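# Move the alphabetically first lettered box into the door tote

## Task

Find the box in this office whose top letter is earliest in the alphabet and place it inside the tote beside the door so that no part sticks out past the tote's rim; all other boxes must stay on their own desks; the robot must not tip over or finish leaning; it only counts if the box stays put without the robot holding it at the end.

## Robot and tools

Robot: a Hello Robot Stretch 3 with one arm. It has a two-wheeled base (0.33 m long, 0.34 m wide), a lift riding up a mast, and a telescoping arm that reaches out to the robot's right side. The base cannot slide sideways, so to carry the gripper forward or back you drive the base. Turning in place pivots about the point between the drive wheels, 0.05 m behind the front edge; with the arm in and wrist folded, the sweep radius is 0.28 m, and an unfolded level wrist reaches past that.

Frames: base frame has its origin on the floor between the drive wheels, x forward, y left, z up. hand_pose is reported in this frame, at the point where closed fingertips meet. The odometry frame is the base frame as it stood when the scene began. Heading is positive to the left, range -3.142 to 3.142.

Cameras: head_camera and nav_camera are on the head and aim with head_pan_rad and head_tilt_rad; wrist_camera rides on the gripper. Each execute_actions result ends with one image per camera, always in that order, taken at the end of the call. An empty actions list just returns the current state and images.

execute_actions takes actions, a list run in order. Each action may hold robot, steps (1 to 450 control steps at 30 per second, default 1) and until (only alongside steps; ends the action once all its conditions hold). An action with only steps simply waits. robot is one command, a list of up to 8 commands run in sequence (entries may also be {"pause_s": seconds, up to 15}), or {"stop": true}, which brakes everything and clears the queue. A command can contain:
- base: exactly one of translate_m (metres, straight drive, positive forward, magnitude at most 1) or rotate_rad (radians, turn in place, positive = counter-clockwise/left, magnitude at most 3.2). Both are offsets from where the base is when that command begins, not poses.
- joints: a dictionary of absolute targets by joint name; unnamed joints keep their previous targets. Ranges: lift_m 0 to 1.1 (arm height); arm_m 0 to 0.52 (extension); wrist_yaw_rad -1.345 to 4.42 (0 along the arm, positive swings toward the front, 3.0 folds over the base); wrist_pitch_rad -1.57 to 0.451 (0 level, negative tips fingers down); wrist_roll_rad -2.911 to 2.911; gripper_m -0.089 to 0.179 (larger is wider; actual fingertip gap is about 0.007 m smaller when nearly shut, 0.025 m smaller when fully open, zero below 0.007); head_pan_rad -3.953 to 1.73 (0 forward, positive left, -1.57 looks along the arm); head_tilt_rad -1.53 to 0.419 (negative looks down).
- contact_limits: {"arm_m": effort percent 1 to 100}; the arm halts with contact_stop when its effort hits that value (negative when retracting). Lower is gentler; valid until the next arm command.
Base and joint motions in one command start together and keep running across later actions. New commands take over immediately and discard the rest of an older queue. Any invalid value rejects the entire call.

To wait for everything to finish, use "steps": 450 with "until": {"robot": {"status": "ended"}}. Other conditions compare fields, e.g. {"lift_m": [">", 0.3]} or a status word / ["!=", "moving"]. "any" instead of "robot" fires when any single motion or the queue ends.

zoom_image: camera (head_camera, nav_camera or wrist_camera) and region [x0, y0, x1, y1] in pixels of that camera's last image, at most 504 by 504; use it to read box letters.

finished_scene: scene (integer) ends the current scene irreversibly; call it only after all motion has stopped and the box rests in the tote unheld.

Speed: the base is fast (0.30 m/s, 1.9 rad/s) only when stowed: lift_m under 0.30, arm_m under 0.03, wrist_yaw_rad over 2.54; otherwise 0.10 m/s and 0.63 rad/s.

Gripping: command gripper_m smaller than the object's width to squeeze; to let go, open at least 0.02 beyond where the pads made contact. Neither the reading nor done proves a grasp; check images. Over-squeezing triggers a stall guard and can let objects slip.

Avoiding self-hits: fold or unfold the wrist only with lift_m between 0.32 and 0.95, wrist_pitch_rad -0.4, roll about 0; once folded the lift may drop to 0.25. With yaw below -0.4 keep pitch at -0.5 or lower.

Result lines: base_status and joint_status words are moving, done, off_target (blocked, may still push), contact_stop (joint went slack), time_out, stopped, not_commanded, torque_fault (wrist servo off about 10 s, limp, refuses goals). The base bracket shows distance travelled from wheel counts versus goal. joint_goals, measured_speeds, motor_effort (percent, bracket = peak since last result), refusals, queue and queue_left are listed; refused:, dropped: and replaced: lines explain problems, counting from 0. on_its_own reports goals the robot changed, slack or off joints, loaded motors and any tilt of 3 degrees or more. lidar_m gives 12 distances in 30-degree sectors (1st ahead, 4th left, 7th behind, 10th right) in a plane 0.17 m up. wrist_depth_mm and head_depth_mm are 7x7 grids of median depth. base_tilt gives forward/right lean in degrees.

Hazards: pushing with the gripper above about 0.45 m can tip the robot, especially on a second push; driving while gripping or pressing something fixed, or catching furniture (worst in reverse), can tip it. If leaning, reverse the last move in small steps, lift the gripper off, and lower lift_m near 0.2 if needed. Avoid dropping, slamming or hard pushes, and don't disturb other boxes. Objects may occasionally be nudged by outside forces.

Each tool is called after ">>>" by a JSON object that holds its "fn" and its "kwargs", one argument or row to a line.

## Session

I'll start by looking at the scene.

>>> {"fn": "execute_actions", "kwargs": {
  "actions": []
}}

Scene clock: 0.00 s.
robot.base_odometry: x=+0.000 y=+0.000 heading=+0.000 (m, m, rad; robot's odometry frame)
robot.turned_by_wheels: +0.000 (rad since the last result)
robot.turned_by_imu: +0.000 (rad since the last result)
robot.base_tilt: forward=+1.4 right=+1.0 (deg)
robot.lidar_m: 1.01 0.98 1.02 1.40 1.43 1.05 0.78 0.75 0.78 1.73 1.65 1.37
robot.head_depth_mm: 1326 1326 1303 1293 1262 1264 1249 / 1240 1231 1220 1204 1197 1184 1168 / 1166 1152 1136 1124 1123 1114 1100 / 1094 1066 1051 1047 1062 1052 1043 / 1033 1000 998 993 996 996 979 / 978 947 941 944 950 938 934 / 920 900 891 897 900 893 890
robot.base_status: not_commanded
robot.joint_positions: lift_m=+0.368 arm_m=-0.001 wrist_yaw_rad=+3.133 wrist_pitch_rad=-0.429 wrist_roll_rad=-0.011 gripper_m=+0.037 head_pan_rad=+0.004 head_tilt_rad=-0.015
robot.joint_goals: lift_m=+0.368 arm_m=-0.001 wrist_yaw_rad=+3.133 wrist_pitch_rad=-0.429 wrist_roll_rad=-0.011 gripper_m=+0.037 head_pan_rad=+0.004 head_tilt_rad=-0.015
robot.joint_status: lift_m=not_commanded arm_m=not_commanded wrist_yaw_rad=not_commanded wrist_pitch_rad=not_commanded wrist_roll_rad=not_commanded gripper_m=not_commanded head_pan_rad=not_commanded head_tilt_rad=not_commanded
robot.measured_speeds: translate_m=+0.000 rotate_rad=+0.000 lift_m=+0.000 arm_m=+0.000 wrist_yaw_rad=+0.000 wrist_pitch_rad=+0.000 wrist_roll_rad=+0.000 head_pan_rad=+0.000 head_tilt_rad=+0.000
robot: refusals=0 queue=idle queue_left=0
robot.motor_effort: left_wheel=+1 right_wheel=+0 lift_m=+28 arm_m=+0 wrist_yaw_rad=+0 wrist_pitch_rad=+5 wrist_roll_rad=+0 gripper_m=+0 head_pan_rad=+0 head_tilt_rad=+1 (%)
robot.hand_pose: x=-0.0194 y=+0.0790 z=+0.3785 quat_wxyz=(+0.153, +0.687, +0.149, +0.694) (m; robot's base frame)
robot.wrist_depth_mm: - - - - - - 785 / - - - - - - 830 / - - - - - - 859 / 877 871 857 828 847 804 802 / 722 697 701 692 708 669 670 / 616 604 579 583 - 567 575 / 510 520 - - 505 496 499
pictures: head_camera (sideways: a quarter turn clockwise sets it upright), nav_camera (sideways: a quarter turn counterclockwise sets it upright), wrist_camera
Images, in order (width x height): head_camera 896x504, nav_camera 672x504, wrist_camera 644x364.

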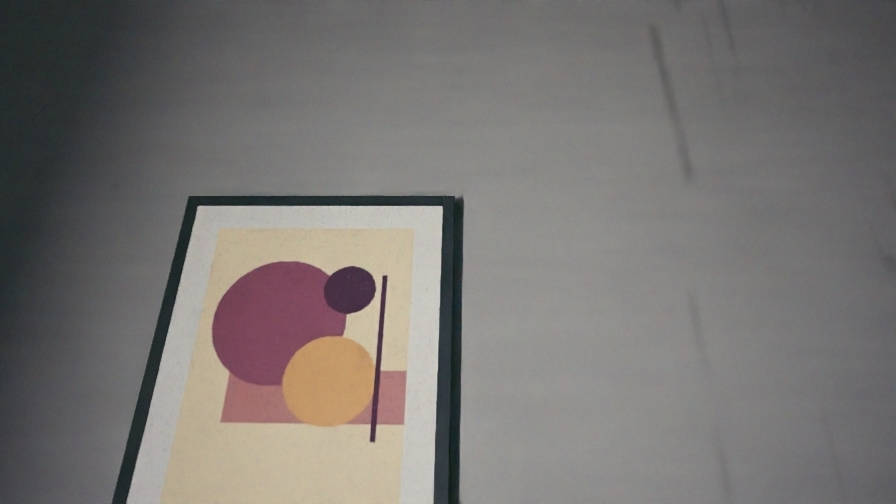

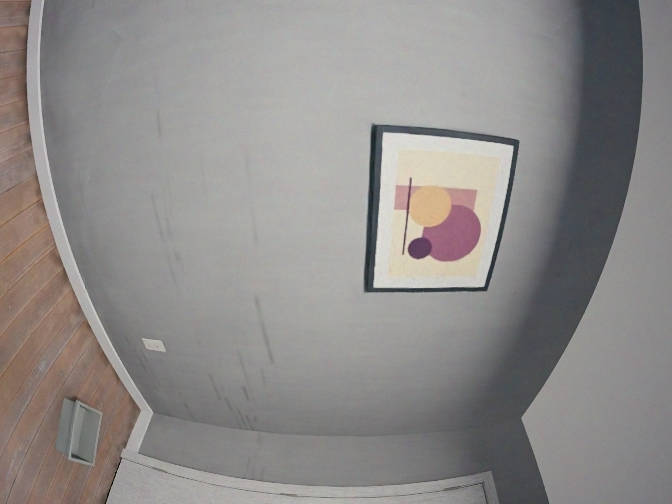

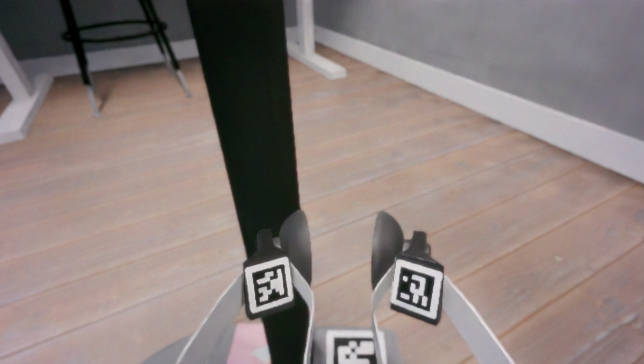

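The robot is facing a wall, and the tote appears low on the right. I'll pan the head to survey the room.

>>> {"fn": "execute_actions", "kwargs": {
  "actions": [
    {"robot": {"joints": {"head_pan_rad": 1.6, "head_tilt_rad": -0.3}}, "steps": 150, "until": {"robot": {"status": "ended"}}}
  ]
}}

Scene clock: 1.60 s.
robot.base_odometry: x=+0.000 y=+0.000 heading=+0.000 (m, m, rad; robot's odometry frame)
robot.turned_by_wheels: +0.000 (rad since the last result)
robot.turned_by_imu: +0.000 (rad since the last result)
robot.base_tilt: forward=+1.3 right=+1.0 (deg)
robot.lidar_m: 1.01 0.98 1.02 1.40 1.43 1.04 0.78 0.75 0.78 1.73 1.65 1.37
robot.head_depth_mm: 1185 1217 1242 1285 1320 1360 1406 / 1346 1389 1429 1482 1524 1586 1567 / 1550 1605 1673 1740 1783 1869 1632 / 1843 1913 2002 2043 2032 2080 1629 / 1970 2009 2127 2184 1692 2028 1623 / 1879 1965 2006 2085 1573 2117 1624 / 1793 1863 1937 1992 1580 2103 1634
robot.base_status: not_commanded
robot.joint_positions: lift_m=+0.368 arm_m=-0.001 wrist_yaw_rad=+3.133 wrist_pitch_rad=-0.429 wrist_roll_rad=-0.011 gripper_m=+0.037 head_pan_rad=+1.593 head_tilt_rad=-0.296
robot.joint_goals: lift_m=+0.368 arm_m=-0.001 wrist_yaw_rad=+3.133 wrist_pitch_rad=-0.429 wrist_roll_rad=-0.011 gripper_m=+0.037 head_pan_rad=+1.600 head_tilt_rad=-0.300
robot.joint_status: lift_m=not_commanded arm_m=not_commanded wrist_yaw_rad=not_commanded wrist_pitch_rad=not_commanded wrist_roll_rad=not_commanded gripper_m=not_commanded head_pan_rad=done head_tilt_rad=done
robot.measured_speeds: translate_m=+0.000 rotate_rad=+0.000 lift_m=+0.000 arm_m=+0.000 wrist_yaw_rad=+0.000 wrist_pitch_rad=+0.000 wrist_roll_rad=+0.000 head_pan_rad=+0.000 head_tilt_rad=+0.000
robot: refusals=0 queue=done queue_left=0
robot.motor_effort: left_wheel=+0(1) right_wheel=+0(1) lift_m=+28(29) arm_m=+1(1) wrist_yaw_rad=+1(0) wrist_pitch_rad=+4(4) wrist_roll_rad=+0(0) gripper_m=-1(0) head_pan_rad=+5(50) head_tilt_rad=-1(19) (%)
robot.hand_pose: x=-0.0194 y=+0.0790 z=+0.3785 quat_wxyz=(+0.153, +0.687, +0.149, +0.694) (m; robot's base frame)
robot.wrist_depth_mm: - - - - - - 797 / - - - - - - 832 / - - - - - - 878 / 875 870 833 837 826 819 801 / 706 690 693 705 707 665 668 / 606 599 594 585 - 579 575 / 519 516 - - 498 506 498
pictures: head_camera (sideways: a quarter turn clockwise sets it upright), nav_camera (sideways: a quarter turn counterclockwise sets it upright), wrist_camera
Images, in order (width x height): head_camera 896x504, nav_camera 672x504, wrist_camera 644x364.

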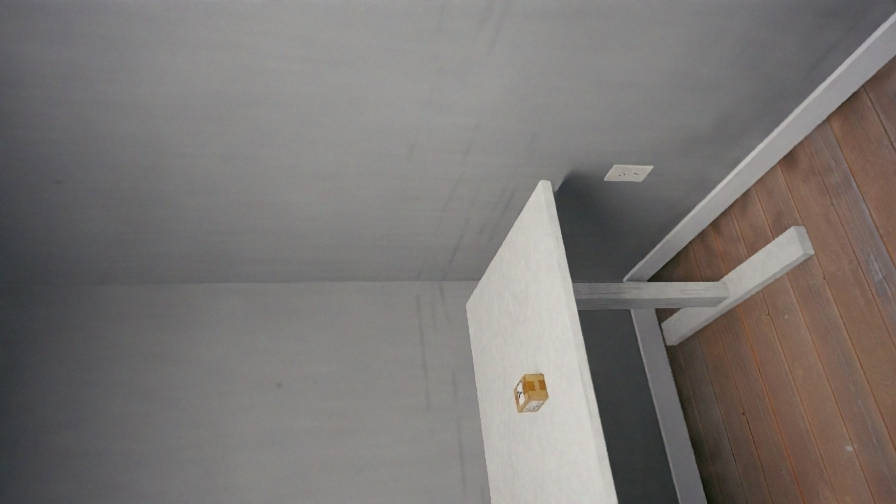

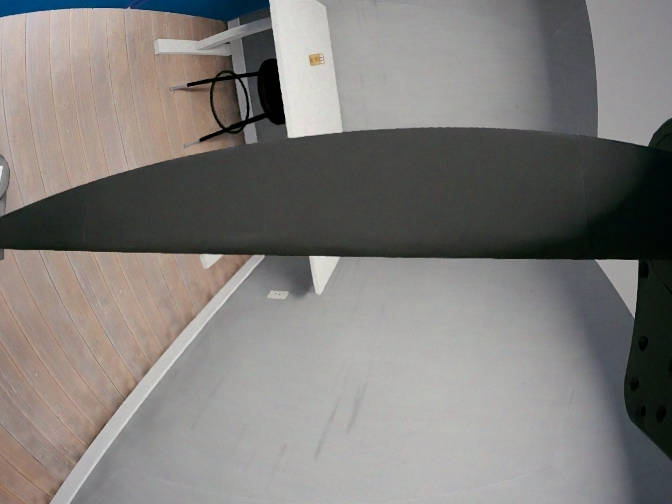

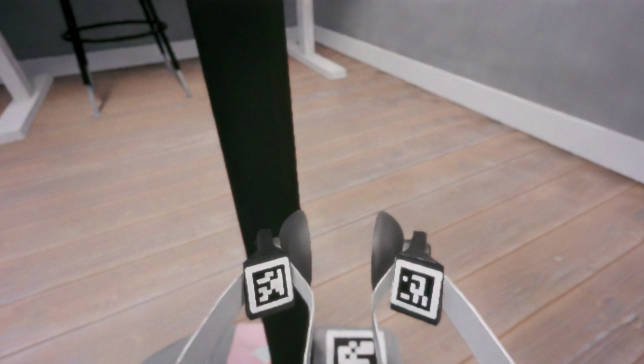

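There's a desk in the corner with a box on it. I'll zoom in on it.

>>> {"fn": "zoom_image", "kwargs": {
  "camera": "head_camera",
  "region": [470, 340, 600, 440]
}}

Region (470, 340, 600, 440) of head_camera's 896x504 image, scaled by 3.877, with more detail than that image has; it fills the top 388 rows of this view, and the rest is white.

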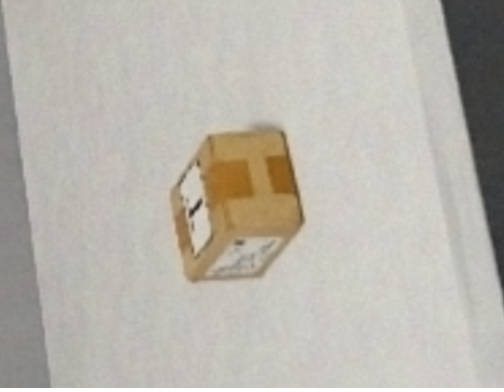

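The letter isn't readable from this distance. I'll carry on surveying the rest of the room.

>>> {"fn": "execute_actions", "kwargs": {
  "actions": [
    {"robot": {"joints": {"head_pan_rad": -3.3, "head_tilt_rad": -0.35}}, "steps": 200, "until": {"robot": {"status": "ended"}}}
  ]
}}

Scene clock: 4.87 s.
robot.base_odometry: x=+0.000 y=+0.000 heading=+0.000 (m, m, rad; robot's odometry frame)
robot.turned_by_wheels: +0.000 (rad since the last result)
robot.turned_by_imu: +0.001 (rad since the last result)
robot.base_tilt: forward=+1.3 right=+1.0 (deg)
robot.lidar_m: 1.01 0.98 1.02 1.40 1.43 1.05 0.77 0.75 0.78 1.73 1.65 1.37
robot.head_depth_mm: 1030 1099 1179 1266 1386 1499 1533 / 948 999 1063 1134 1225 1319 1415 / 875 920 972 1033 1096 1175 1260 / 808 849 893 943 1000 1065 1129 / 754 787 825 867 919 964 1028 / 704 736 769 806 843 895 939 / 664 693 719 750 786 838 884
robot.base_status: not_commanded
robot.joint_positions: lift_m=+0.368 arm_m=-0.001 wrist_yaw_rad=+3.133 wrist_pitch_rad=-0.429 wrist_roll_rad=-0.011 gripper_m=+0.037 head_pan_rad=-3.293 head_tilt_rad=-0.346
robot.joint_goals: lift_m=+0.368 arm_m=-0.001 wrist_yaw_rad=+3.133 wrist_pitch_rad=-0.429 wrist_roll_rad=-0.011 gripper_m=+0.037 head_pan_rad=-3.300 head_tilt_rad=-0.350
robot.joint_status: lift_m=not_commanded arm_m=not_commanded wrist_yaw_rad=not_commanded wrist_pitch_rad=not_commanded wrist_roll_rad=not_commanded gripper_m=not_commanded head_pan_rad=done head_tilt_rad=done
robot.measured_speeds: translate_m=+0.000 rotate_rad=+0.000 lift_m=+0.000 arm_m=+0.000 wrist_yaw_rad=+0.000 wrist_pitch_rad=+0.000 wrist_roll_rad=+0.000 head_pan_rad=+0.000 head_tilt_rad=+0.000
robot: refusals=0 queue=done queue_left=0
robot.motor_effort: left_wheel=+0(0) right_wheel=+0(1) lift_m=+29(28) arm_m=+0(0) wrist_yaw_rad=+1(1) wrist_pitch_rad=+4(4) wrist_roll_rad=+0(0) gripper_m=+0(0) head_pan_rad=-5(48) head_tilt_rad=-1(7) (%)
robot.hand_pose: x=-0.0194 y=+0.0790 z=+0.3785 quat_wxyz=(+0.153, +0.687, +0.149, +0.694) (m; robot's base frame)
robot.wrist_depth_mm: - - - - - - 792 / - - - - - - 822 / - - - - - - 847 / 867 848 852 855 802 802 785 / 705 689 707 688 713 668 675 / 614 586 584 580 - 576 566 / 525 525 - - 503 504 504
pictures: head_camera (sideways: a quarter turn clockwise sets it upright), nav_camera (sideways: a quarter turn counterclockwise sets it upright), wrist_camera
Images, in order (width x height): head_camera 896x504, nav_camera 672x504, wrist_camera 644x364.

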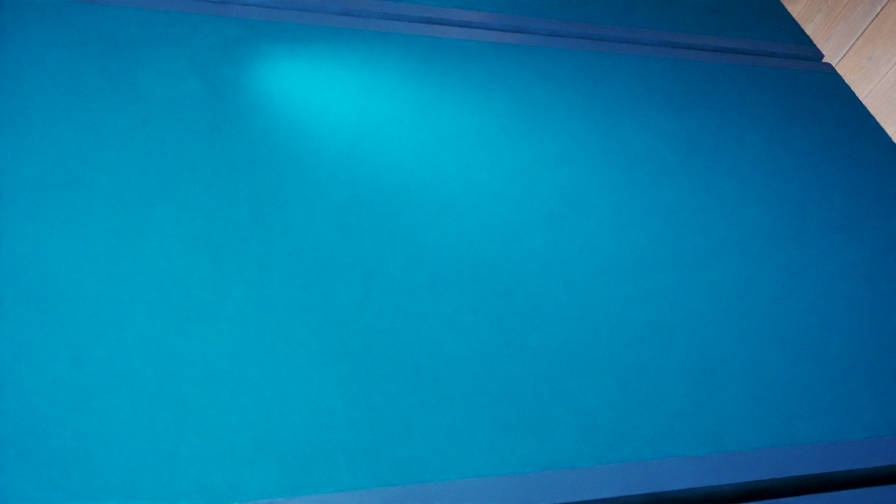

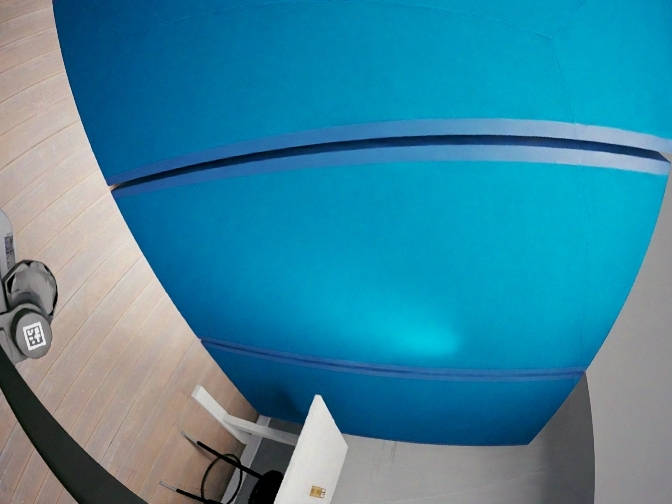

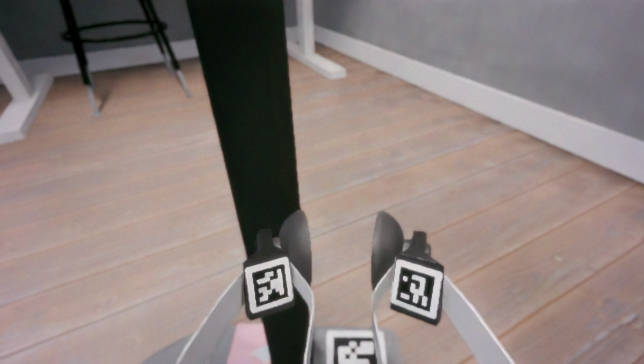

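A blue partition sits close behind the robot. Next I'll look to the right, toward the door and the tote.

>>> {"fn": "execute_actions", "kwargs": {
  "actions": [
    {"robot": {"joints": {"head_pan_rad": -1.7, "head_tilt_rad": -0.4}}, "steps": 200, "until": {"robot": {"status": "ended"}}}
  ]
}}

Scene clock: 7.90 s.
robot.base_odometry: x=+0.000 y=+0.000 heading=+0.000 (m, m, rad; robot's odometry frame)
robot.turned_by_wheels: +0.000 (rad since the last result)
robot.turned_by_imu: +0.001 (rad since the last result)
robot.base_tilt: forward=+1.4 right=+1.0 (deg)
robot.lidar_m: 1.01 0.98 1.01 1.40 1.43 1.05 0.78 0.75 0.78 1.73 1.65 1.37
robot.head_depth_mm: 775 809 846 885 922 970 1023 / 854 894 937 986 1038 1090 1167 / 1922 2039 2169 2291 2355 1860 1436 / 1800 1914 1995 2151 2273 1843 1479 / 1677 1764 1838 1964 2089 1862 1487 / 1570 1663 1736 1821 1937 1853 1466 / 1473 1562 1615 1713 1808 1812 1486
robot.base_status: not_commanded
robot.joint_positions: lift_m=+0.368 arm_m=-0.001 wrist_yaw_rad=+3.133 wrist_pitch_rad=-0.429 wrist_roll_rad=-0.011 gripper_m=+0.037 head_pan_rad=-1.707 head_tilt_rad=-0.395
robot.joint_goals: lift_m=+0.368 arm_m=-0.001 wrist_yaw_rad=+3.133 wrist_pitch_rad=-0.429 wrist_roll_rad=-0.011 gripper_m=+0.037 head_pan_rad=-1.700 head_tilt_rad=-0.400
robot.joint_status: lift_m=not_commanded arm_m=not_commanded wrist_yaw_rad=not_commanded wrist_pitch_rad=not_commanded wrist_roll_rad=not_commanded gripper_m=not_commanded head_pan_rad=done head_tilt_rad=done
robot.measured_speeds: translate_m=+0.000 rotate_rad=+0.000 lift_m=+0.000 arm_m=+0.000 wrist_yaw_rad=+0.000 wrist_pitch_rad=+0.000 wrist_roll_rad=+0.000 head_pan_rad=+0.000 head_tilt_rad=+0.000
robot: refusals=0 queue=done queue_left=0
robot.motor_effort: left_wheel=+0(0) right_wheel=+0(0) lift_m=+29(29) arm_m=+0(0) wrist_yaw_rad=+1(0) wrist_pitch_rad=+4(4) wrist_roll_rad=+0(1) gripper_m=+0(0) head_pan_rad=+4(49) head_tilt_rad=-2(7) (%)
robot.hand_pose: x=-0.0194 y=+0.0790 z=+0.3785 quat_wxyz=(+0.153, +0.687, +0.149, +0.694) (m; robot's base frame)
robot.wrist_depth_mm: - - - - - - 808 / - - - - - - 824 / - - - - - - 884 / 871 862 844 816 835 818 788 / 726 704 705 686 708 687 670 / 605 593 596 579 - 573 563 / 520 522 - - 507 492 498
pictures: head_camera (sideways: a quarter turn clockwise sets it upright), nav_camera (sideways: a quarter turn counterclockwise sets it upright), wrist_camera
Images, in order (width x height): head_camera 896x504, nav_camera 672x504, wrist_camera 644x364.

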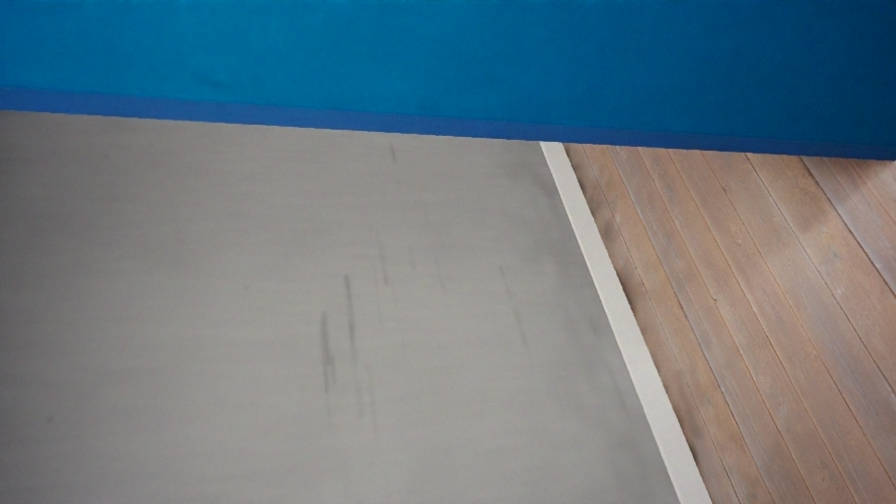

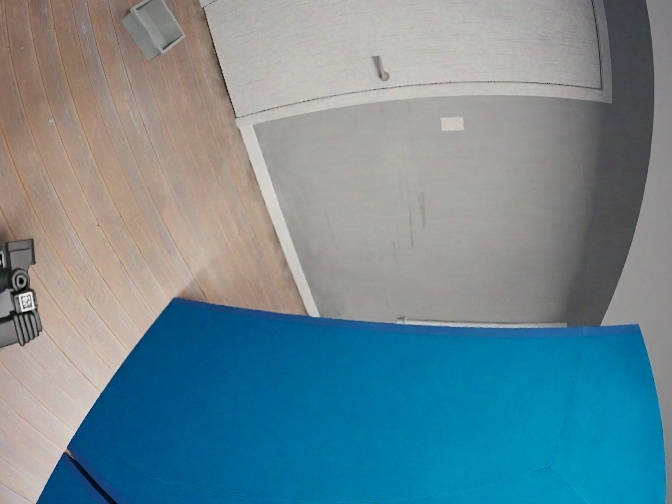

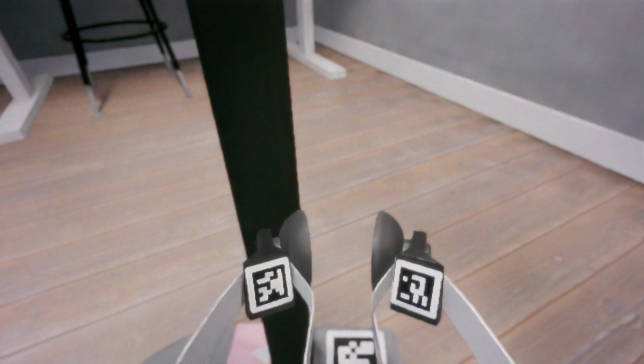

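So far: the tote and door are on the right, a partition is behind, and another office area probably lies beyond the partition. Before going there I'll move closer to the nearby desk and read that box's letter.

>>> {"fn": "execute_actions", "kwargs": {
  "actions": [
    {"robot": [{"joints": {"lift_m": 0.27, "head_pan_rad": 0.0, "head_tilt_rad": -0.45}, "base": {"rotate_rad": 1.8}}, {"base": {"translate_m": 0.7}}], "steps": 400, "until": {"robot": {"status": "ended"}}}
  ]
}}

Scene clock: 16.37 s.
robot.base_odometry: x=-0.159 y=+0.682 heading=+1.800 (m, m, rad; robot's odometry frame)
robot.turned_by_wheels: +1.800 (rad since the last result)
robot.turned_by_imu: +1.795 (rad since the last result)
robot.base_tilt: forward=+1.3 right=+1.0 (deg)
robot.lidar_m: 1.07 0.77 0.86 0.94 0.94 1.08 2.33 1.62 0.92 0.79 0.78 0.90
robot.head_depth_mm: 1240 1281 1315 1352 1034 1360 1391 / 1301 1386 1475 1547 1036 881 1371 / 1268 1356 1451 1509 1038 844 1418 / 1233 1308 1389 1459 994 813 1417 / 1205 1266 1358 1423 1036 789 1410 / 1167 1239 1321 1392 1036 790 1377 / 1139 1209 1286 1353 1040 790 1351
robot.base_status: done (translate_m +0.7000 of +0.7000)
robot.joint_positions: lift_m=+0.270 arm_m=-0.001 wrist_yaw_rad=+3.133 wrist_pitch_rad=-0.430 wrist_roll_rad=-0.011 gripper_m=+0.037 head_pan_rad=-0.007 head_tilt_rad=-0.446
robot.joint_goals: lift_m=+0.270 arm_m=-0.001 wrist_yaw_rad=+3.133 wrist_pitch_rad=-0.430 wrist_roll_rad=-0.011 gripper_m=+0.037 head_pan_rad=+0.000 head_tilt_rad=-0.450
robot.joint_status: lift_m=done arm_m=not_commanded wrist_yaw_rad=not_commanded wrist_pitch_rad=not_commanded wrist_roll_rad=not_commanded gripper_m=not_commanded head_pan_rad=done head_tilt_rad=done
robot.measured_speeds: translate_m=+0.000 rotate_rad=+0.000 lift_m=+0.000 arm_m=+0.000 wrist_yaw_rad=+0.000 wrist_pitch_rad=+0.000 wrist_roll_rad=+0.000 head_pan_rad=+0.000 head_tilt_rad=+0.000
robot: refusals=0 queue=done queue_left=0
robot.motor_effort: left_wheel=-2(7) right_wheel=+2(10) lift_m=+22(28) arm_m=+0(0) wrist_yaw_rad=+1(0) wrist_pitch_rad=+5(5) wrist_roll_rad=+0(0) gripper_m=+0(0) head_pan_rad=+3(49) head_tilt_rad=-1(8) (%)
robot.hand_pose: x=-0.0194 y=+0.0788 z=+0.2802 quat_wxyz=(+0.153, +0.687, +0.149, +0.694) (m; robot's base frame)
robot.wrist_depth_mm: 751 780 - 884 966 - - / 801 845 - - - - 931 / 846 870 867 867 848 818 829 / 676 703 684 666 672 643 645 / 567 569 550 556 567 543 547 / 490 491 - - - 464 462 / 430 - - - 410 410 409
pictures: head_camera (sideways: a quarter turn clockwise sets it upright), nav_camera (sideways: a quarter turn counterclockwise sets it upright), wrist_camera
Images, in order (width x height): head_camera 896x504, nav_camera 672x504, wrist_camera 644x364.

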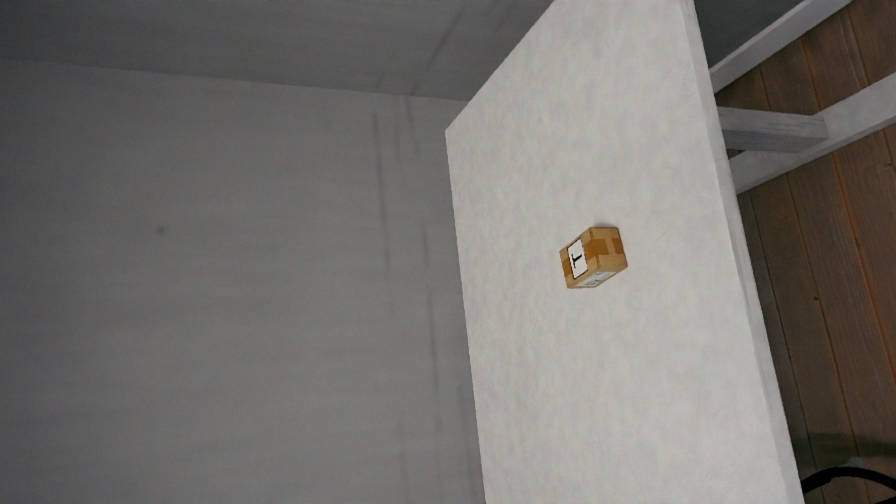

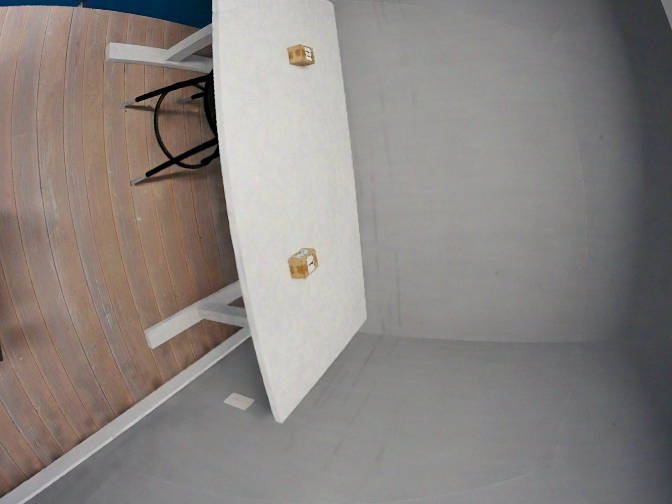

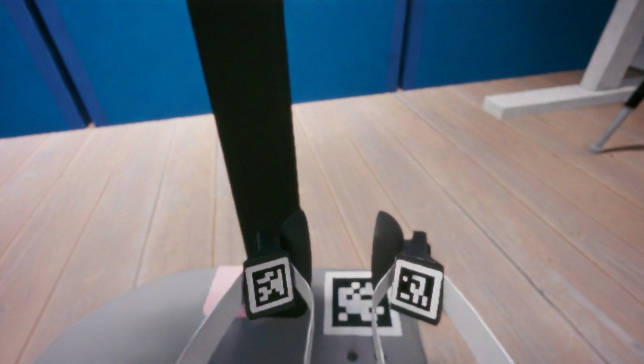

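The nav camera shows two boxes on this desk. I'll zoom in on the nearer one.

>>> {"fn": "zoom_image", "kwargs": {
  "camera": "head_camera",
  "region": [530, 200, 660, 310]
}}

Region (530, 200, 660, 310) of head_camera's 896x504 image, scaled by 3.877, with more detail than that image has; it fills the top 426 rows of this view, and the rest is white.

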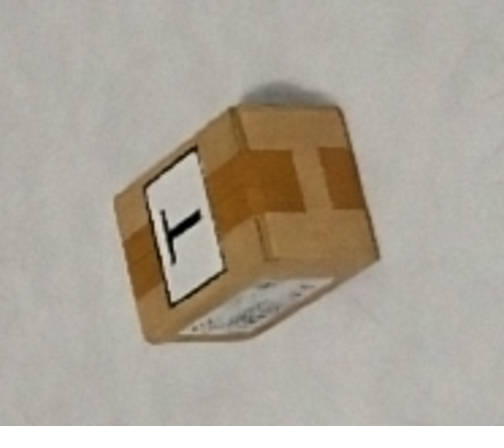

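The first box is "T". Now I'll turn the head toward the second box on this desk.

>>> {"fn": "execute_actions", "kwargs": {
  "actions": [
    {"robot": {"joints": {"head_pan_rad": 0.75, "head_tilt_rad": -0.4}}, "steps": 100, "until": {"robot": {"status": "ended"}}}
  ]
}}

Scene clock: 17.67 s.
robot.base_odometry: x=-0.159 y=+0.682 heading=+1.800 (m, m, rad; robot's odometry frame)
robot.turned_by_wheels: +0.000 (rad since the last result)
robot.turned_by_imu: +0.000 (rad since the last result)
robot.base_tilt: forward=+1.3 right=+1.0 (deg)
robot.lidar_m: 1.07 0.77 0.85 0.94 0.94 1.08 2.33 1.62 0.92 0.79 0.79 0.90
robot.head_depth_mm: 1171 1224 1300 1368 1105 823 1344 / 1221 1286 1358 1430 1094 821 1203 / 1272 1348 1432 1489 1105 822 1420 / 1342 1416 1514 1563 1101 856 1391 / 1407 1480 1573 1628 1105 917 1429 / 1300 1349 1416 1471 1105 1560 1470 / 1135 1189 1228 1279 1104 1377 1402
robot.base_status: done (translate_m +0.7000 of +0.7000)
robot.joint_positions: lift_m=+0.270 arm_m=-0.001 wrist_yaw_rad=+3.133 wrist_pitch_rad=-0.430 wrist_roll_rad=-0.011 gripper_m=+0.037 head_pan_rad=+0.743 head_tilt_rad=-0.409
robot.joint_goals: lift_m=+0.270 arm_m=-0.001 wrist_yaw_rad=+3.133 wrist_pitch_rad=-0.430 wrist_roll_rad=-0.011 gripper_m=+0.037 head_pan_rad=+0.750 head_tilt_rad=-0.400
robot.joint_status: lift_m=done arm_m=not_commanded wrist_yaw_rad=not_commanded wrist_pitch_rad=not_commanded wrist_roll_rad=not_commanded gripper_m=not_commanded head_pan_rad=done head_tilt_rad=done
robot.measured_speeds: translate_m=+0.000 rotate_rad=+0.000 lift_m=+0.000 arm_m=+0.000 wrist_yaw_rad=+0.000 wrist_pitch_rad=+0.000 wrist_roll_rad=+0.000 head_pan_rad=+0.000 head_tilt_rad=+0.000
robot: refusals=0 queue=done queue_left=0
robot.motor_effort: left_wheel=-2(2) right_wheel=+2(2) lift_m=+23(23) arm_m=+0(0) wrist_yaw_rad=+1(0) wrist_pitch_rad=+5(5) wrist_roll_rad=+0(0) gripper_m=-1(1) head_pan_rad=+5(47) head_tilt_rad=+3(8) (%)
robot.hand_pose: x=-0.0194 y=+0.0788 z=+0.2802 quat_wxyz=(+0.153, +0.687, +0.149, +0.694) (m; robot's base frame)
robot.wrist_depth_mm: 753 784 - 933 961 - - / 836 860 - - - - 963 / 868 870 860 857 831 814 822 / 697 694 682 667 682 656 645 / 572 562 556 551 566 562 539 / 481 498 - - - 468 458 / 433 - - - 403 407 402
pictures: head_camera (sideways: a quarter turn clockwise sets it upright), nav_camera (sideways: a quarter turn counterclockwise sets it upright), wrist_camera
Images, in order (width x height): head_camera 896x504, nav_camera 672x504, wrist_camera 644x364.

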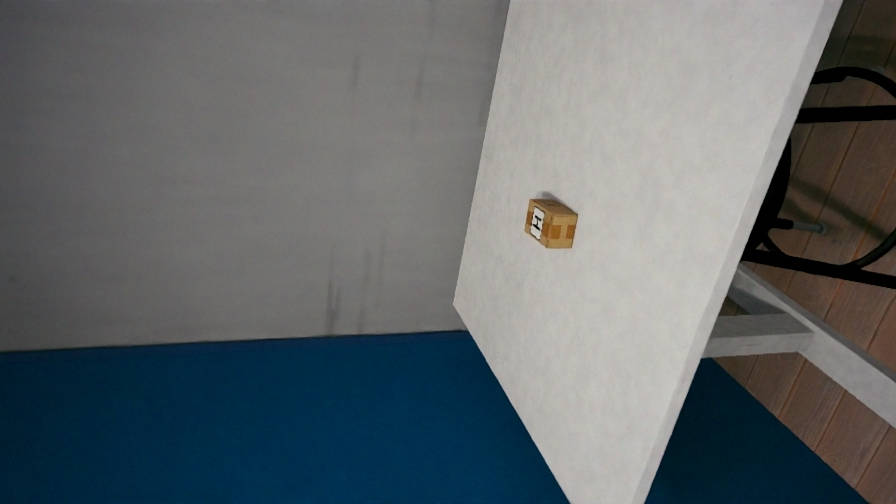

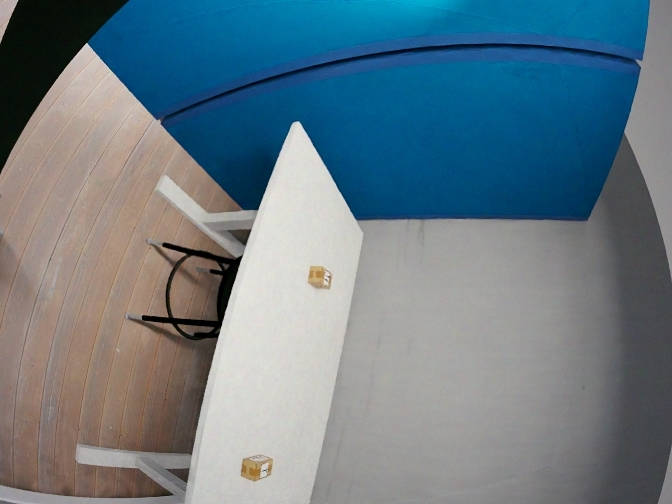

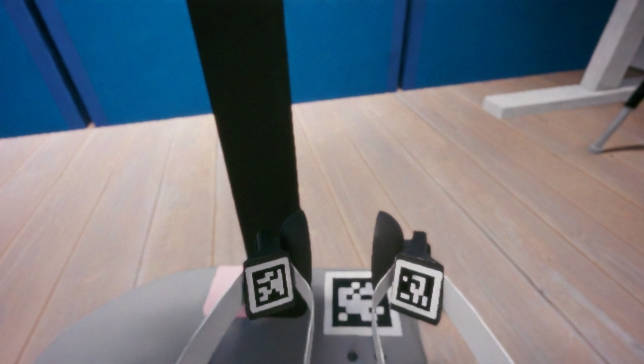

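>>> {"fn": "zoom_image", "kwargs": {
  "camera": "head_camera",
  "region": [500, 175, 610, 270]
}}

Region (500, 175, 610, 270) of head_camera's 896x504 image, scaled by 4.582, with more detail than that image has; it fills the top 435 rows of this view, and the rest is white.

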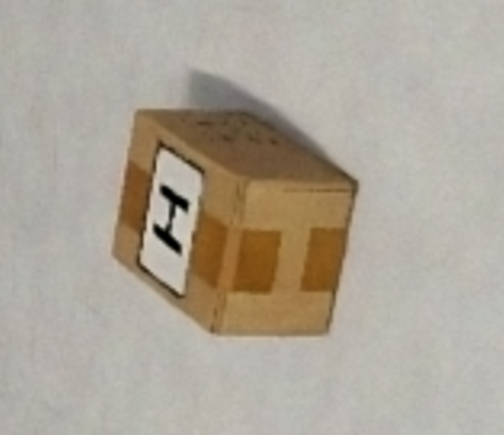

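The second box reads "H" (possibly an "I" with serifs). I'll head through the gap at the end of the partition to check the rest of the office.

>>> {"fn": "execute_actions", "kwargs": {
  "actions": [
    {"robot": [{"joints": {"head_pan_rad": 0.0, "head_tilt_rad": -0.3}, "base": {"rotate_rad": -3.064}}, {"base": {"translate_m": 1.0}}, {"base": {"translate_m": 0.86}}], "steps": 450, "until": {"robot": {"status": "ended"}}}
  ]
}}

Scene clock: 31.17 s.
robot.base_odometry: x=+0.403 y=-1.092 heading=-1.264 (m, m, rad; robot's odometry frame)
robot.turned_by_wheels: -3.064 (rad since the last result)
robot.turned_by_imu: -3.045 (rad since the last result)
robot.base_tilt: forward=+1.4 right=+0.9 (deg)
robot.lidar_m: 0.49 0.51 0.61 1.16 1.17 1.40 2.55 1.03 0.71 0.98 0.96 0.59
robot.head_depth_mm: 464 486 510 536 567 599 634 / 456 476 498 520 552 584 619 / 447 467 488 513 541 569 603 / 439 458 479 503 527 556 590 / 405 422 441 463 485 510 537 / 399 418 436 460 482 511 537 / 399 416 433 454 476 500 518
robot.base_status: done (translate_m +0.8600 of +0.8600)
robot.joint_positions: lift_m=+0.270 arm_m=-0.001 wrist_yaw_rad=+3.133 wrist_pitch_rad=-0.430 wrist_roll_rad=-0.011 gripper_m=+0.037 head_pan_rad=+0.007 head_tilt_rad=-0.309
robot.joint_goals: lift_m=+0.270 arm_m=-0.001 wrist_yaw_rad=+3.133 wrist_pitch_rad=-0.430 wrist_roll_rad=-0.011 gripper_m=+0.037 head_pan_rad=+0.000 head_tilt_rad=-0.300
robot.joint_status: lift_m=done arm_m=not_commanded wrist_yaw_rad=not_commanded wrist_pitch_rad=not_commanded wrist_roll_rad=not_commanded gripper_m=not_commanded head_pan_rad=done head_tilt_rad=done
robot.measured_speeds: translate_m=+0.000 rotate_rad=+0.000 lift_m=+0.000 arm_m=+0.000 wrist_yaw_rad=+0.000 wrist_pitch_rad=+0.000 wrist_roll_rad=+0.000 head_pan_rad=+0.000 head_tilt_rad=+0.000
robot: refusals=0 queue=done queue_left=0
robot.motor_effort: left_wheel=+2(11) right_wheel=-2(8) lift_m=+22(22) arm_m=-1(1) wrist_yaw_rad=+0(0) wrist_pitch_rad=+5(5) wrist_roll_rad=+0(0) gripper_m=+0(0) head_pan_rad=-4(48) head_tilt_rad=+4(13) (%)
robot.hand_pose: x=-0.0194 y=+0.0788 z=+0.2802 quat_wxyz=(+0.153, +0.687, +0.149, +0.694) (m; robot's base frame)
robot.wrist_depth_mm: 927 - - - - 721 517 / - - - - - 743 551 / 896 890 846 684 875 767 547 / 708 669 679 657 670 658 561 / 580 573 561 560 560 537 529 / 481 497 - - - 465 462 / 432 - - - 401 403 401
pictures: head_camera (sideways: a quarter turn clockwise sets it upright), nav_camera (sideways: a quarter turn counterclockwise sets it upright), wrist_camera
Images, in order (width x height): head_camera 896x504, nav_camera 672x504, wrist_camera 644x364.

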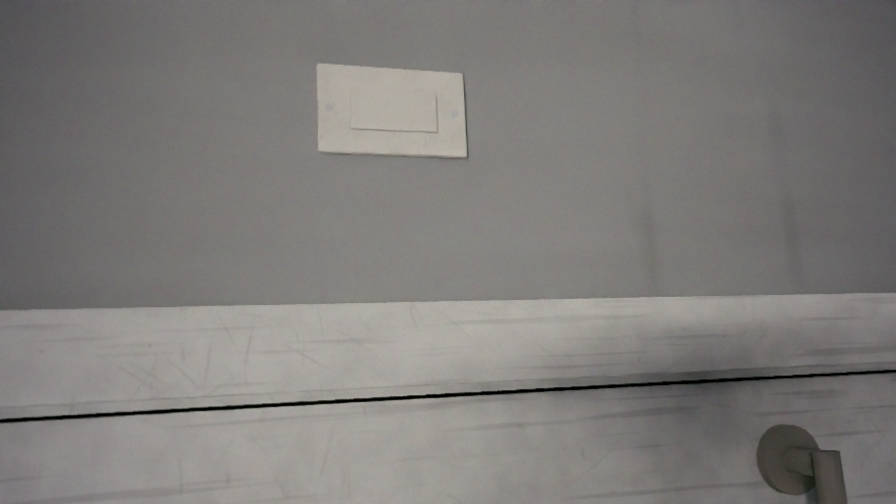

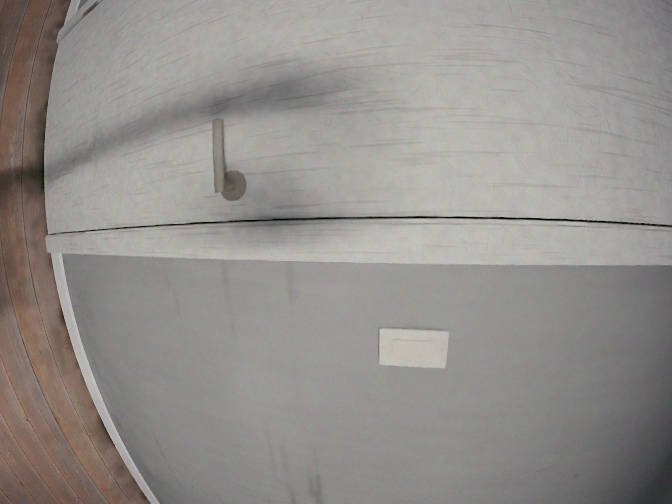

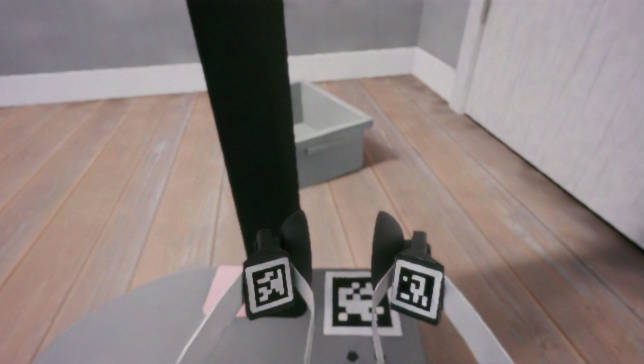

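I'm at the door wall now, with the tote to my left. I'll turn into the passage to see the other part of the office.

>>> {"fn": "execute_actions", "kwargs": {
  "actions": [
    {"robot": {"joints": {"head_pan_rad": 0.0, "head_tilt_rad": -0.25}, "base": {"rotate_rad": -1.354}}, "steps": 200, "until": {"robot": {"status": "ended"}}}
  ]
}}

Scene clock: 33.47 s.
robot.base_odometry: x=+0.403 y=-1.091 heading=-2.618 (m, m, rad; robot's odometry frame)
robot.turned_by_wheels: -1.354 (rad since the last result)
robot.turned_by_imu: -1.346 (rad since the last result)
robot.base_tilt: forward=+1.3 right=+1.0 (deg)
robot.lidar_m: 1.94 0.74 0.54 0.49 0.53 0.73 1.16 1.21 1.67 2.09 0.79 0.71
robot.head_depth_mm: 3057 3262 3320 3425 3359 2242 1699 / 3034 3308 3368 3452 3178 2245 1697 / 3039 3319 3403 3468 3303 2239 1722 / 3058 3252 3409 3530 3331 2234 1683 / 2910 3220 3371 3475 3074 2217 1696 / 2102 2115 2084 2128 2182 2050 1714 / 1475 1489 1490 1499 1489 1508 1512
robot.base_status: done (rotate_rad -1.3539 of -1.3540)
robot.joint_positions: lift_m=+0.270 arm_m=-0.001 wrist_yaw_rad=+3.133 wrist_pitch_rad=-0.430 wrist_roll_rad=-0.011 gripper_m=+0.037 head_pan_rad=+0.007 head_tilt_rad=-0.260
robot.joint_goals: lift_m=+0.270 arm_m=-0.001 wrist_yaw_rad=+3.133 wrist_pitch_rad=-0.430 wrist_roll_rad=-0.011 gripper_m=+0.037 head_pan_rad=+0.000 head_tilt_rad=-0.250
robot.joint_status: lift_m=done arm_m=not_commanded wrist_yaw_rad=not_commanded wrist_pitch_rad=not_commanded wrist_roll_rad=not_commanded gripper_m=not_commanded head_pan_rad=done head_tilt_rad=done
robot.measured_speeds: translate_m=+0.000 rotate_rad=+0.000 lift_m=+0.000 arm_m=+0.000 wrist_yaw_rad=+0.000 wrist_pitch_rad=+0.000 wrist_roll_rad=+0.000 head_pan_rad=+0.000 head_tilt_rad=+0.000
robot: refusals=0 queue=done queue_left=0
robot.motor_effort: left_wheel=+2(10) right_wheel=-3(7) lift_m=+23(22) arm_m=-1(1) wrist_yaw_rad=+1(0) wrist_pitch_rad=+5(5) wrist_roll_rad=+0(0) gripper_m=-1(0) head_pan_rad=-4(6) head_tilt_rad=+4(10) (%)
robot.hand_pose: x=-0.0194 y=+0.0788 z=+0.2802 quat_wxyz=(+0.153, +0.687, +0.149, +0.694) (m; robot's base frame)
robot.wrist_depth_mm: 508 500 - 493 492 503 493 / 562 542 - 535 543 539 535 / 623 606 608 592 591 586 592 / 682 655 664 637 640 622 628 / 572 578 569 548 580 550 539 / 476 499 - - - 467 462 / 432 - - - 408 401 409
pictures: head_camera (sideways: a quarter turn clockwise sets it upright), nav_camera (sideways: a quarter turn counterclockwise sets it upright), wrist_camera
Images, in order (width x height): head_camera 896x504, nav_camera 672x504, wrist_camera 644x364.

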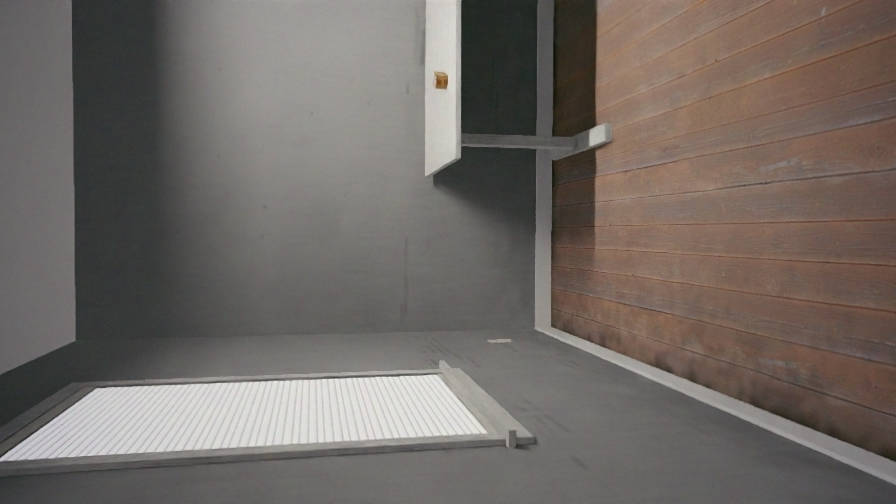

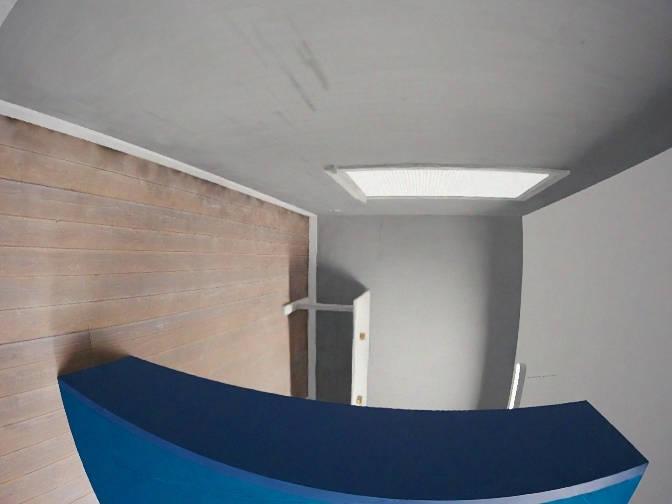

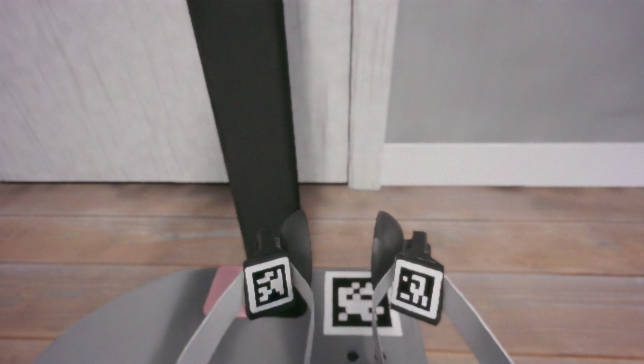

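There's a second desk against the back wall with at least two boxes. I'll zoom in on the one that's visible.

>>> {"fn": "zoom_image", "kwargs": {
  "camera": "head_camera",
  "region": [400, 40, 490, 120]
}}

Region (400, 40, 490, 120) of head_camera's 896x504 image, scaled by 5.600, with more detail than that image has.

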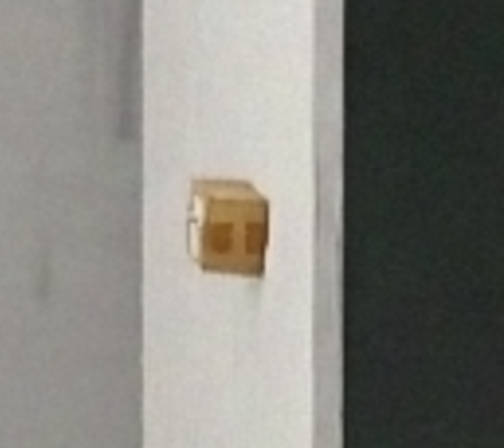

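It's too far to read from here, so I'll drive into the second area for a closer look.

>>> {"fn": "execute_actions", "kwargs": {
  "actions": [
    {"robot": [{"joints": {"head_pan_rad": -0.45, "head_tilt_rad": -0.3}, "base": {"translate_m": 1.0}}, {"base": {"translate_m": 0.7}}], "steps": 450, "until": {"robot": {"status": "ended"}}}
  ]
}}

Scene clock: 42.97 s.
robot.base_odometry: x=-1.069 y=-1.942 heading=-2.618 (m, m, rad; robot's odometry frame)
robot.turned_by_wheels: +0.000 (rad since the last result)
robot.turned_by_imu: +0.007 (rad since the last result)
robot.base_tilt: forward=+1.4 right=+1.0 (deg)
robot.lidar_m: 1.81 0.70 0.52 0.50 0.52 0.72 2.03 0.82 1.49 2.84 2.23 1.50
robot.head_depth_mm: 2069 2176 2273 2302 2496 2118 1626 / 1985 2048 2161 2198 1691 2113 1616 / 1897 1952 2061 2109 1562 2103 1630 / 1793 1879 1953 1998 1460 2106 1625 / 1738 1805 1872 1939 1457 1896 1628 / 1655 1717 1800 1856 1939 2005 1640 / 1594 1651 1714 1794 1857 1944 1640
robot.base_status: done (translate_m +0.7000 of +0.7000)
robot.joint_positions: lift_m=+0.270 arm_m=-0.001 wrist_yaw_rad=+3.133 wrist_pitch_rad=-0.430 wrist_roll_rad=-0.011 gripper_m=+0.037 head_pan_rad=-0.443 head_tilt_rad=-0.297
robot.joint_goals: lift_m=+0.270 arm_m=-0.001 wrist_yaw_rad=+3.133 wrist_pitch_rad=-0.430 wrist_roll_rad=-0.011 gripper_m=+0.037 head_pan_rad=-0.450 head_tilt_rad=-0.300
robot.joint_status: lift_m=done arm_m=not_commanded wrist_yaw_rad=not_commanded wrist_pitch_rad=not_commanded wrist_roll_rad=not_commanded gripper_m=not_commanded head_pan_rad=done head_tilt_rad=done
robot.measured_speeds: translate_m=+0.000 rotate_rad=+0.000 lift_m=+0.000 arm_m=+0.000 wrist_yaw_rad=+0.000 wrist_pitch_rad=+0.000 wrist_roll_rad=+0.000 head_pan_rad=+0.000 head_tilt_rad=+0.000
robot: refusals=0 queue=done queue_left=0
robot.motor_effort: left_wheel=+2(11) right_wheel=-2(6) lift_m=+23(23) arm_m=-1(1) wrist_yaw_rad=+0(1) wrist_pitch_rad=+5(5) wrist_roll_rad=+0(0) gripper_m=-1(0) head_pan_rad=-4(37) head_tilt_rad=-1(6) (%)
robot.hand_pose: x=-0.0194 y=+0.0788 z=+0.2802 quat_wxyz=(+0.153, +0.687, +0.149, +0.694) (m; robot's base frame)
robot.wrist_depth_mm: 499 505 - 483 478 475 462 / 547 539 - 532 535 518 520 / 631 610 613 586 579 569 556 / 649 634 631 605 609 600 617 / 566 564 572 547 561 556 542 / 484 495 - - - 462 461 / 430 - - - 406 409 406
pictures: head_camera (sideways: a quarter turn clockwise sets it upright), nav_camera (sideways: a quarter turn counterclockwise sets it upright), wrist_camera
Images, in order (width x height): head_camera 896x504, nav_camera 672x504, wrist_camera 644x364.

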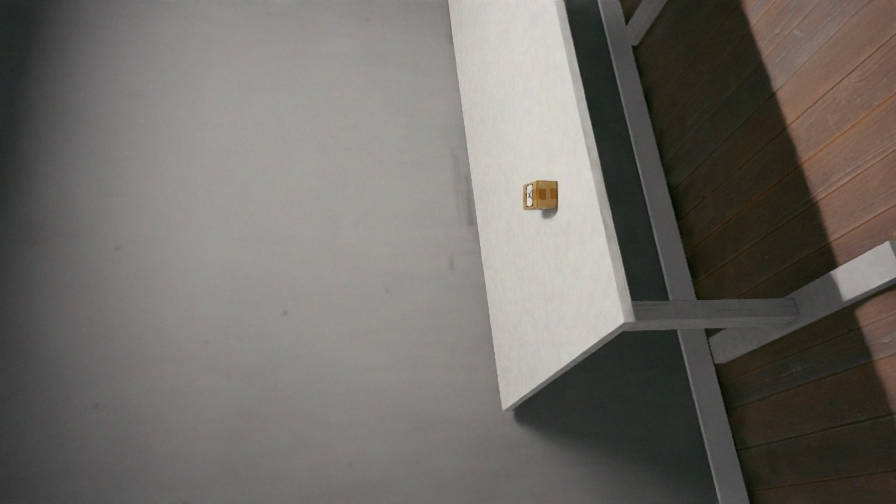

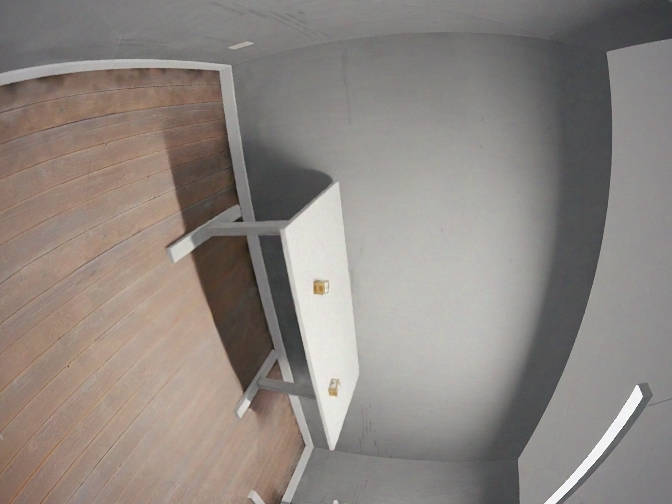

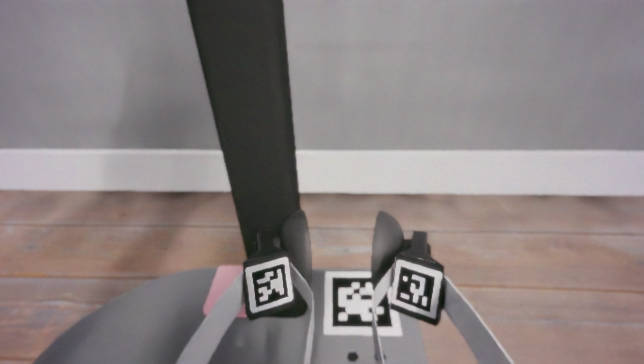

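>>> {"fn": "zoom_image", "kwargs": {
  "camera": "head_camera",
  "region": [490, 150, 590, 240]
}}

Region (490, 150, 590, 240) of head_camera's 896x504 image, scaled by 5.040, with more detail than that image has; it fills the top 454 rows of this view, and the rest is white.

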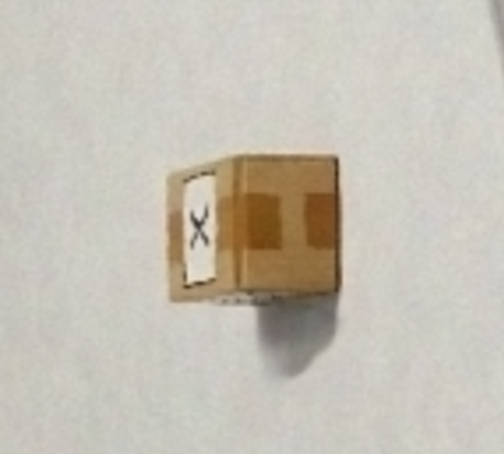

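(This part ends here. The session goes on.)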